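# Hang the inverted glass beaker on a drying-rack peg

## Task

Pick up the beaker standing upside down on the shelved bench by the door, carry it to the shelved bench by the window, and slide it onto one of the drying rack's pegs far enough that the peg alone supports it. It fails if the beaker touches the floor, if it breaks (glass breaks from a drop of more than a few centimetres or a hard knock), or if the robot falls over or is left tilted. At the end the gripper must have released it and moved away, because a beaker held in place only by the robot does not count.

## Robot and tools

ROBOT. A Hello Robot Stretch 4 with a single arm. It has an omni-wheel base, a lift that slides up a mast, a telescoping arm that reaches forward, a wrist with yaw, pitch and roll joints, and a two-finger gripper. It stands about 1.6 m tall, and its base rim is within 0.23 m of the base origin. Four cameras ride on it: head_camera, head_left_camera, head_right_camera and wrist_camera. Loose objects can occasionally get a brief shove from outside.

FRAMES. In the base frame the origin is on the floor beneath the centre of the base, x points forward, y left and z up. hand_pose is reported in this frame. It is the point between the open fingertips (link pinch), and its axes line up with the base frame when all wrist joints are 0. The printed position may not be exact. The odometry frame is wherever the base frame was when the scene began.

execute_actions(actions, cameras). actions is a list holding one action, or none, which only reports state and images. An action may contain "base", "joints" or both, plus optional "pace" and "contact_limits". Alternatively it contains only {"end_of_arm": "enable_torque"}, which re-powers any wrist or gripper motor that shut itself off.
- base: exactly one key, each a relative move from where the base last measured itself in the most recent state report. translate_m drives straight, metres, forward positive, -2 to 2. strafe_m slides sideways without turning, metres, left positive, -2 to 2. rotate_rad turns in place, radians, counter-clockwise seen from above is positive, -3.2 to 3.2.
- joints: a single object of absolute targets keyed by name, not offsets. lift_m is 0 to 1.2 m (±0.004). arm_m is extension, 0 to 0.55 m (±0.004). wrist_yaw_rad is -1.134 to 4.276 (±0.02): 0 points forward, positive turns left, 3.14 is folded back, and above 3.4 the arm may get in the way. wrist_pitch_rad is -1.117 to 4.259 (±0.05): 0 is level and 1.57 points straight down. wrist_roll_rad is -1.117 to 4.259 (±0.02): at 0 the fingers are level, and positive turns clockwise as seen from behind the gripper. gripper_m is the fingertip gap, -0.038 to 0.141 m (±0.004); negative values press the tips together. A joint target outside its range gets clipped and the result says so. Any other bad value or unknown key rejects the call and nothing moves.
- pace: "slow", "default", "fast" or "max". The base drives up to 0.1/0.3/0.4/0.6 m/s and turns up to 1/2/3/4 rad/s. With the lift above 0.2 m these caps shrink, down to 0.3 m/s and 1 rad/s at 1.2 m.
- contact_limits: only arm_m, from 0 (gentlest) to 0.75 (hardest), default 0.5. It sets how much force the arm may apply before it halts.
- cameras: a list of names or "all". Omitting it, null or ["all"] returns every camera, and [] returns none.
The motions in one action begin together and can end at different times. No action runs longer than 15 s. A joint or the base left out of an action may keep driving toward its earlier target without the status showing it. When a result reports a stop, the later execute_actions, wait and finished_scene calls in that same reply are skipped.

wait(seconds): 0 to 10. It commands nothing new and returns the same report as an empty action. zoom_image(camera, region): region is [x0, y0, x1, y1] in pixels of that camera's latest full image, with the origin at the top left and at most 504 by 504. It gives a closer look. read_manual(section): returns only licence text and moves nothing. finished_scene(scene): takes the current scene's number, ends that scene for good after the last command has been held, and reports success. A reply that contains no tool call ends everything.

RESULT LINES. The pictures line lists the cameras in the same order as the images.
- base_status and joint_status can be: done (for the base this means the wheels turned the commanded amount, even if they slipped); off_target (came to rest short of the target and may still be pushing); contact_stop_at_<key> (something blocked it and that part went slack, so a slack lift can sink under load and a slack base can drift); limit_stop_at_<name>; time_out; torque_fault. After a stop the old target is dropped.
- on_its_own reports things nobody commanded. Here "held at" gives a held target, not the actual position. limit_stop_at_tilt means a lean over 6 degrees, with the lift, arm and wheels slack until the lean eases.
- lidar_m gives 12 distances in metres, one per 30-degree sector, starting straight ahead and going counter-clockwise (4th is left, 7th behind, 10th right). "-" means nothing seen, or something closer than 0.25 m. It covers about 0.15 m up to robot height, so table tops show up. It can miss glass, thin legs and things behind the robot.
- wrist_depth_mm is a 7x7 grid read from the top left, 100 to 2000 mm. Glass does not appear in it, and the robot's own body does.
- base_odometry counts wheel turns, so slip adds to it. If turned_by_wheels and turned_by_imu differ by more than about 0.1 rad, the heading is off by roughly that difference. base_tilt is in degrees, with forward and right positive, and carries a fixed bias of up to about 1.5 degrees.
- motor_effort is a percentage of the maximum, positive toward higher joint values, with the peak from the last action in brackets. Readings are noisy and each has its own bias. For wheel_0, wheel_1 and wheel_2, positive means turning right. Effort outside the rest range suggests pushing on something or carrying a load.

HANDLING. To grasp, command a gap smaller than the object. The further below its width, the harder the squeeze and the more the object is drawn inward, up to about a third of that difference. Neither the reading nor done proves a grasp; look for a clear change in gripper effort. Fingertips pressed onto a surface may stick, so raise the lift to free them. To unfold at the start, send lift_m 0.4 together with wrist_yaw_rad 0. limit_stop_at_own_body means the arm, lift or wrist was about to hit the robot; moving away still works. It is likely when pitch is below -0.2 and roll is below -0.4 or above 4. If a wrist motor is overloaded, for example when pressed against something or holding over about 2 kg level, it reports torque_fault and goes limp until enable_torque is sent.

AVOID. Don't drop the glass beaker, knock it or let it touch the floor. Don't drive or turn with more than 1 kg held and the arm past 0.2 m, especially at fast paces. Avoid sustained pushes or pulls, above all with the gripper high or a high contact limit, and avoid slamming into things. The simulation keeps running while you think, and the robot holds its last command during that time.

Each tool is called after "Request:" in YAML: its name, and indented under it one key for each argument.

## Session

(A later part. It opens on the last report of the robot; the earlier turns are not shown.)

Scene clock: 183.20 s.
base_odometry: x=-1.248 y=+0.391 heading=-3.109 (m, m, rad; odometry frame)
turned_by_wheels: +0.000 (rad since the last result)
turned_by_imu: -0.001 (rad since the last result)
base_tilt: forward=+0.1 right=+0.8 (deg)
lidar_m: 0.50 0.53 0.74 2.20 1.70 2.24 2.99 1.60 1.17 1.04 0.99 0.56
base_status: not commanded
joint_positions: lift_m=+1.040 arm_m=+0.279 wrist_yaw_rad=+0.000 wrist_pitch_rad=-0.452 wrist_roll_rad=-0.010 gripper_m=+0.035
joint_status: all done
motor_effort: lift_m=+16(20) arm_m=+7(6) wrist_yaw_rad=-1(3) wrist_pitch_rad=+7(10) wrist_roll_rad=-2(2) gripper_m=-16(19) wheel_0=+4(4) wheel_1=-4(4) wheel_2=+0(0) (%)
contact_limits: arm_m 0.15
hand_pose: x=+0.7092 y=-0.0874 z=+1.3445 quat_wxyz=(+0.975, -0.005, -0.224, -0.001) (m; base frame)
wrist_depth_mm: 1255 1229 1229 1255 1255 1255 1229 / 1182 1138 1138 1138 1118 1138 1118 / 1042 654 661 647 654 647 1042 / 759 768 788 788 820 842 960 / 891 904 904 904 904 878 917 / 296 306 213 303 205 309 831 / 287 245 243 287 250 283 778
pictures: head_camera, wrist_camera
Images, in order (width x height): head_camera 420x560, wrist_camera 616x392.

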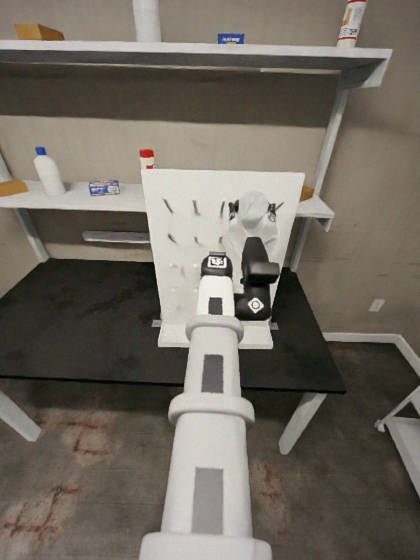

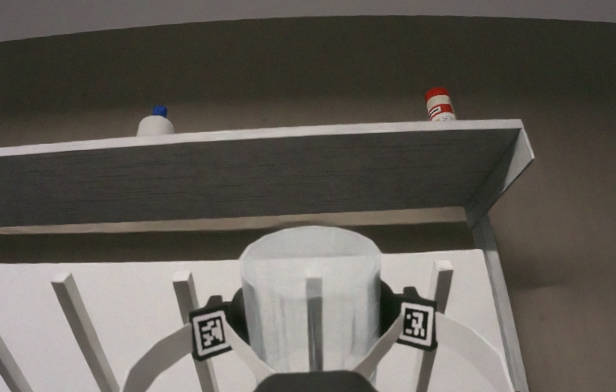

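Request:
execute_actions:
  actions:
    - {"joints": {"gripper_m": 0.095}, "pace": "slow"}
  cameras: ["head_camera", "wrist_camera"]

Scene clock: 188.87 s.
base_odometry: x=-1.248 y=+0.391 heading=-3.109 (m, m, rad; odometry frame)
turned_by_wheels: +0.000 (rad since the last result)
turned_by_imu: -0.002 (rad since the last result)
base_tilt: forward=+0.0 right=+0.8 (deg)
lidar_m: 0.51 0.53 0.73 2.21 1.72 2.25 3.00 1.57 1.19 1.04 0.97 0.54
base_status: not commanded
joint_positions: lift_m=+1.040 arm_m=+0.279 wrist_yaw_rad=+0.000 wrist_pitch_rad=-0.448 wrist_roll_rad=-0.010 gripper_m=+0.095
joint_status: all done
motor_effort: lift_m=+18(18) arm_m=+7(7) wrist_yaw_rad=-1(0) wrist_pitch_rad=-6(6) wrist_roll_rad=-2(1) gripper_m=+1(17) wheel_0=+3(4) wheel_1=-4(4) wheel_2=+0(0) (%)
hand_pose: x=+0.7097 y=-0.0875 z=+1.3433 quat_wxyz=(+0.975, -0.005, -0.222, -0.001) (m; base frame)
wrist_depth_mm: 1229 1229 1229 1255 1229 1229 1229 / 1160 1182 1138 1118 1118 1160 1138 / 1042 661 647 654 668 647 1078 / 750 768 788 809 820 831 960 / 878 904 931 891 327 878 891 / 296 304 220 301 215 310 831 / 287 283 282 151 283 285 778
pictures: head_camera, wrist_camera
Images, in order (width x height): head_camera 420x560, wrist_camera 616x392.

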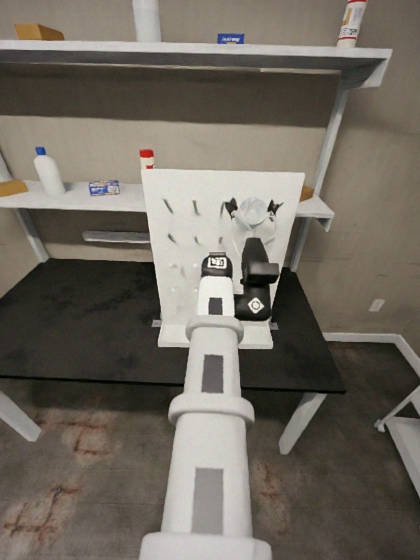

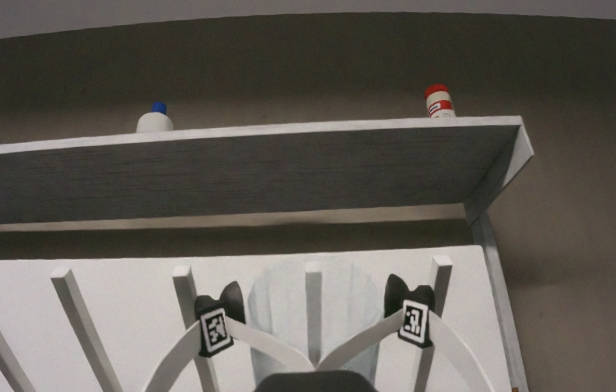

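Request:
execute_actions:
  actions:
    - {"joints": {"arm_m": 0.16, "lift_m": 1.11}, "pace": "slow"}
  cameras: ["wrist_camera"]

Request:
execute_actions:
  actions:
    - {"base": {"translate_m": -0.3}, "joints": {"arm_m": 0.0, "wrist_pitch_rad": 0.1}}
  cameras: ["head_camera", "wrist_camera"]

Scene clock: 197.70 s.
base_odometry: x=-1.248 y=+0.391 heading=-3.109 (m, m, rad; odometry frame)
turned_by_wheels: +0.000 (rad since the last result)
turned_by_imu: -0.002 (rad since the last result)
base_tilt: forward=+0.1 right=+0.8 (deg)
lidar_m: 0.51 0.52 0.75 2.18 1.65 2.25 2.99 1.60 1.20 1.08 1.01 0.53
base_status: not commanded
joint_positions: lift_m=+1.110 arm_m=+0.161 wrist_yaw_rad=+0.000 wrist_pitch_rad=-0.448 wrist_roll_rad=-0.010 gripper_m=+0.095
joint_status: all done
motor_effort: lift_m=+23(23) arm_m=-7(7) wrist_yaw_rad=-1(2) wrist_pitch_rad=-5(12) wrist_roll_rad=-2(2) gripper_m=-2(1) wheel_0=+3(4) wheel_1=-3(4) wheel_2=+0(0) (%)
hand_pose: x=+0.5922 y=-0.0874 z=+1.4129 quat_wxyz=(+0.975, -0.005, -0.222, -0.001) (m; base frame)
wrist_depth_mm: 1182 1229 1281 1229 1255 1255 1308 / 1281 1281 1308 1281 1281 1281 1308 / 1205 1205 1182 1182 1182 1160 1160 / 1078 831 1118 732 759 809 1098 / 878 878 891 904 946 991 1025 / 960 960 931 946 931 946 931 / 878 389 389 150 389 580 891
pictures: wrist_camera
Images, in order (width x height): wrist_camera 616x392.

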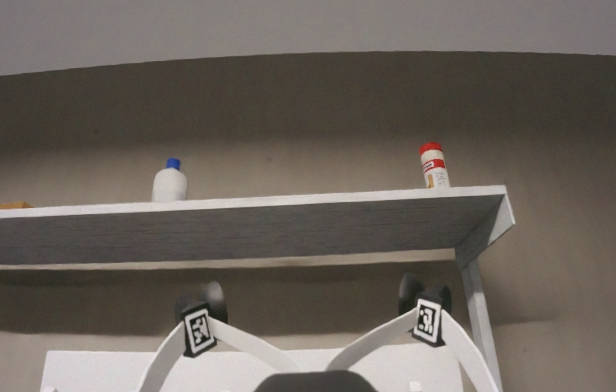

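Scene clock: 200.17 s.
base_odometry: x=-0.948 y=+0.401 heading=-3.109 (m, m, rad; odometry frame)
turned_by_wheels: +0.000 (rad since the last result)
turned_by_imu: -0.001 (rad since the last result)
base_tilt: forward=+0.0 right=+0.8 (deg)
lidar_m: 0.80 0.85 1.20 1.60 1.65 2.24 2.46 1.62 1.21 1.13 1.13 0.85
base_status: done
joint_positions: lift_m=+1.110 arm_m=+0.001 wrist_yaw_rad=+0.000 wrist_pitch_rad=+0.102 wrist_roll_rad=-0.010 gripper_m=+0.095
joint_status: all done
motor_effort: lift_m=+22(23) arm_m=-7(7) wrist_yaw_rad=+0(3) wrist_pitch_rad=-5(5) wrist_roll_rad=-2(2) gripper_m=-1(4) wheel_0=-3(6) wheel_1=-3(5) wheel_2=-1(8) (%)
hand_pose: x=+0.4591 y=-0.0874 z=+1.2587 quat_wxyz=(+0.999, -0.005, +0.051, +0.000) (m; base frame)
wrist_depth_mm: 1336 1336 1366 1229 1078 1366 1366 / 1229 1336 1397 1366 1336 1366 1336 / 1336 1336 1366 842 1336 1430 1366 / 1182 1430 866 854 1160 1397 1430 / 1397 1397 854 878 1430 1397 1430 / 1397 1430 759 891 878 1397 1464 / 1160 1078 891 150 976 1281 1537
pictures: head_camera, wrist_camera
Images, in order (width x height): head_camera 420x560, wrist_camera 616x392.

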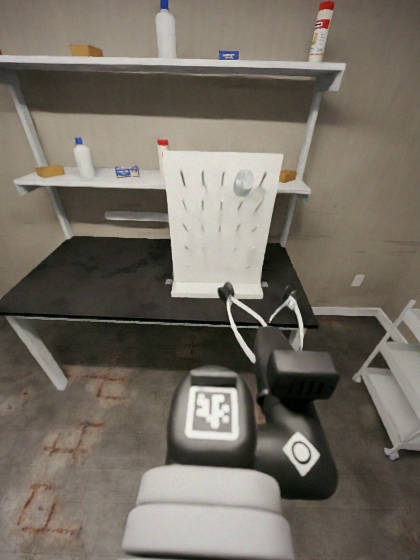

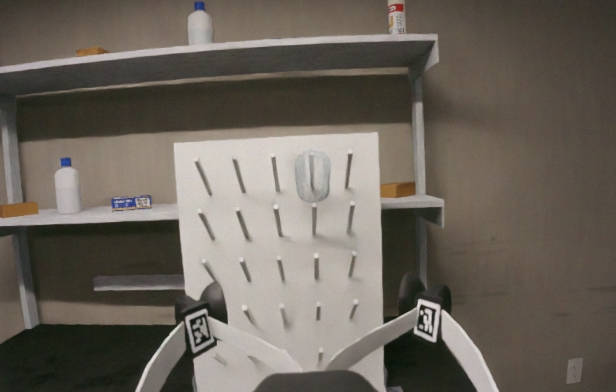

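Request:
finished_scene:
  scene: 1

The scene is finished: the task was done.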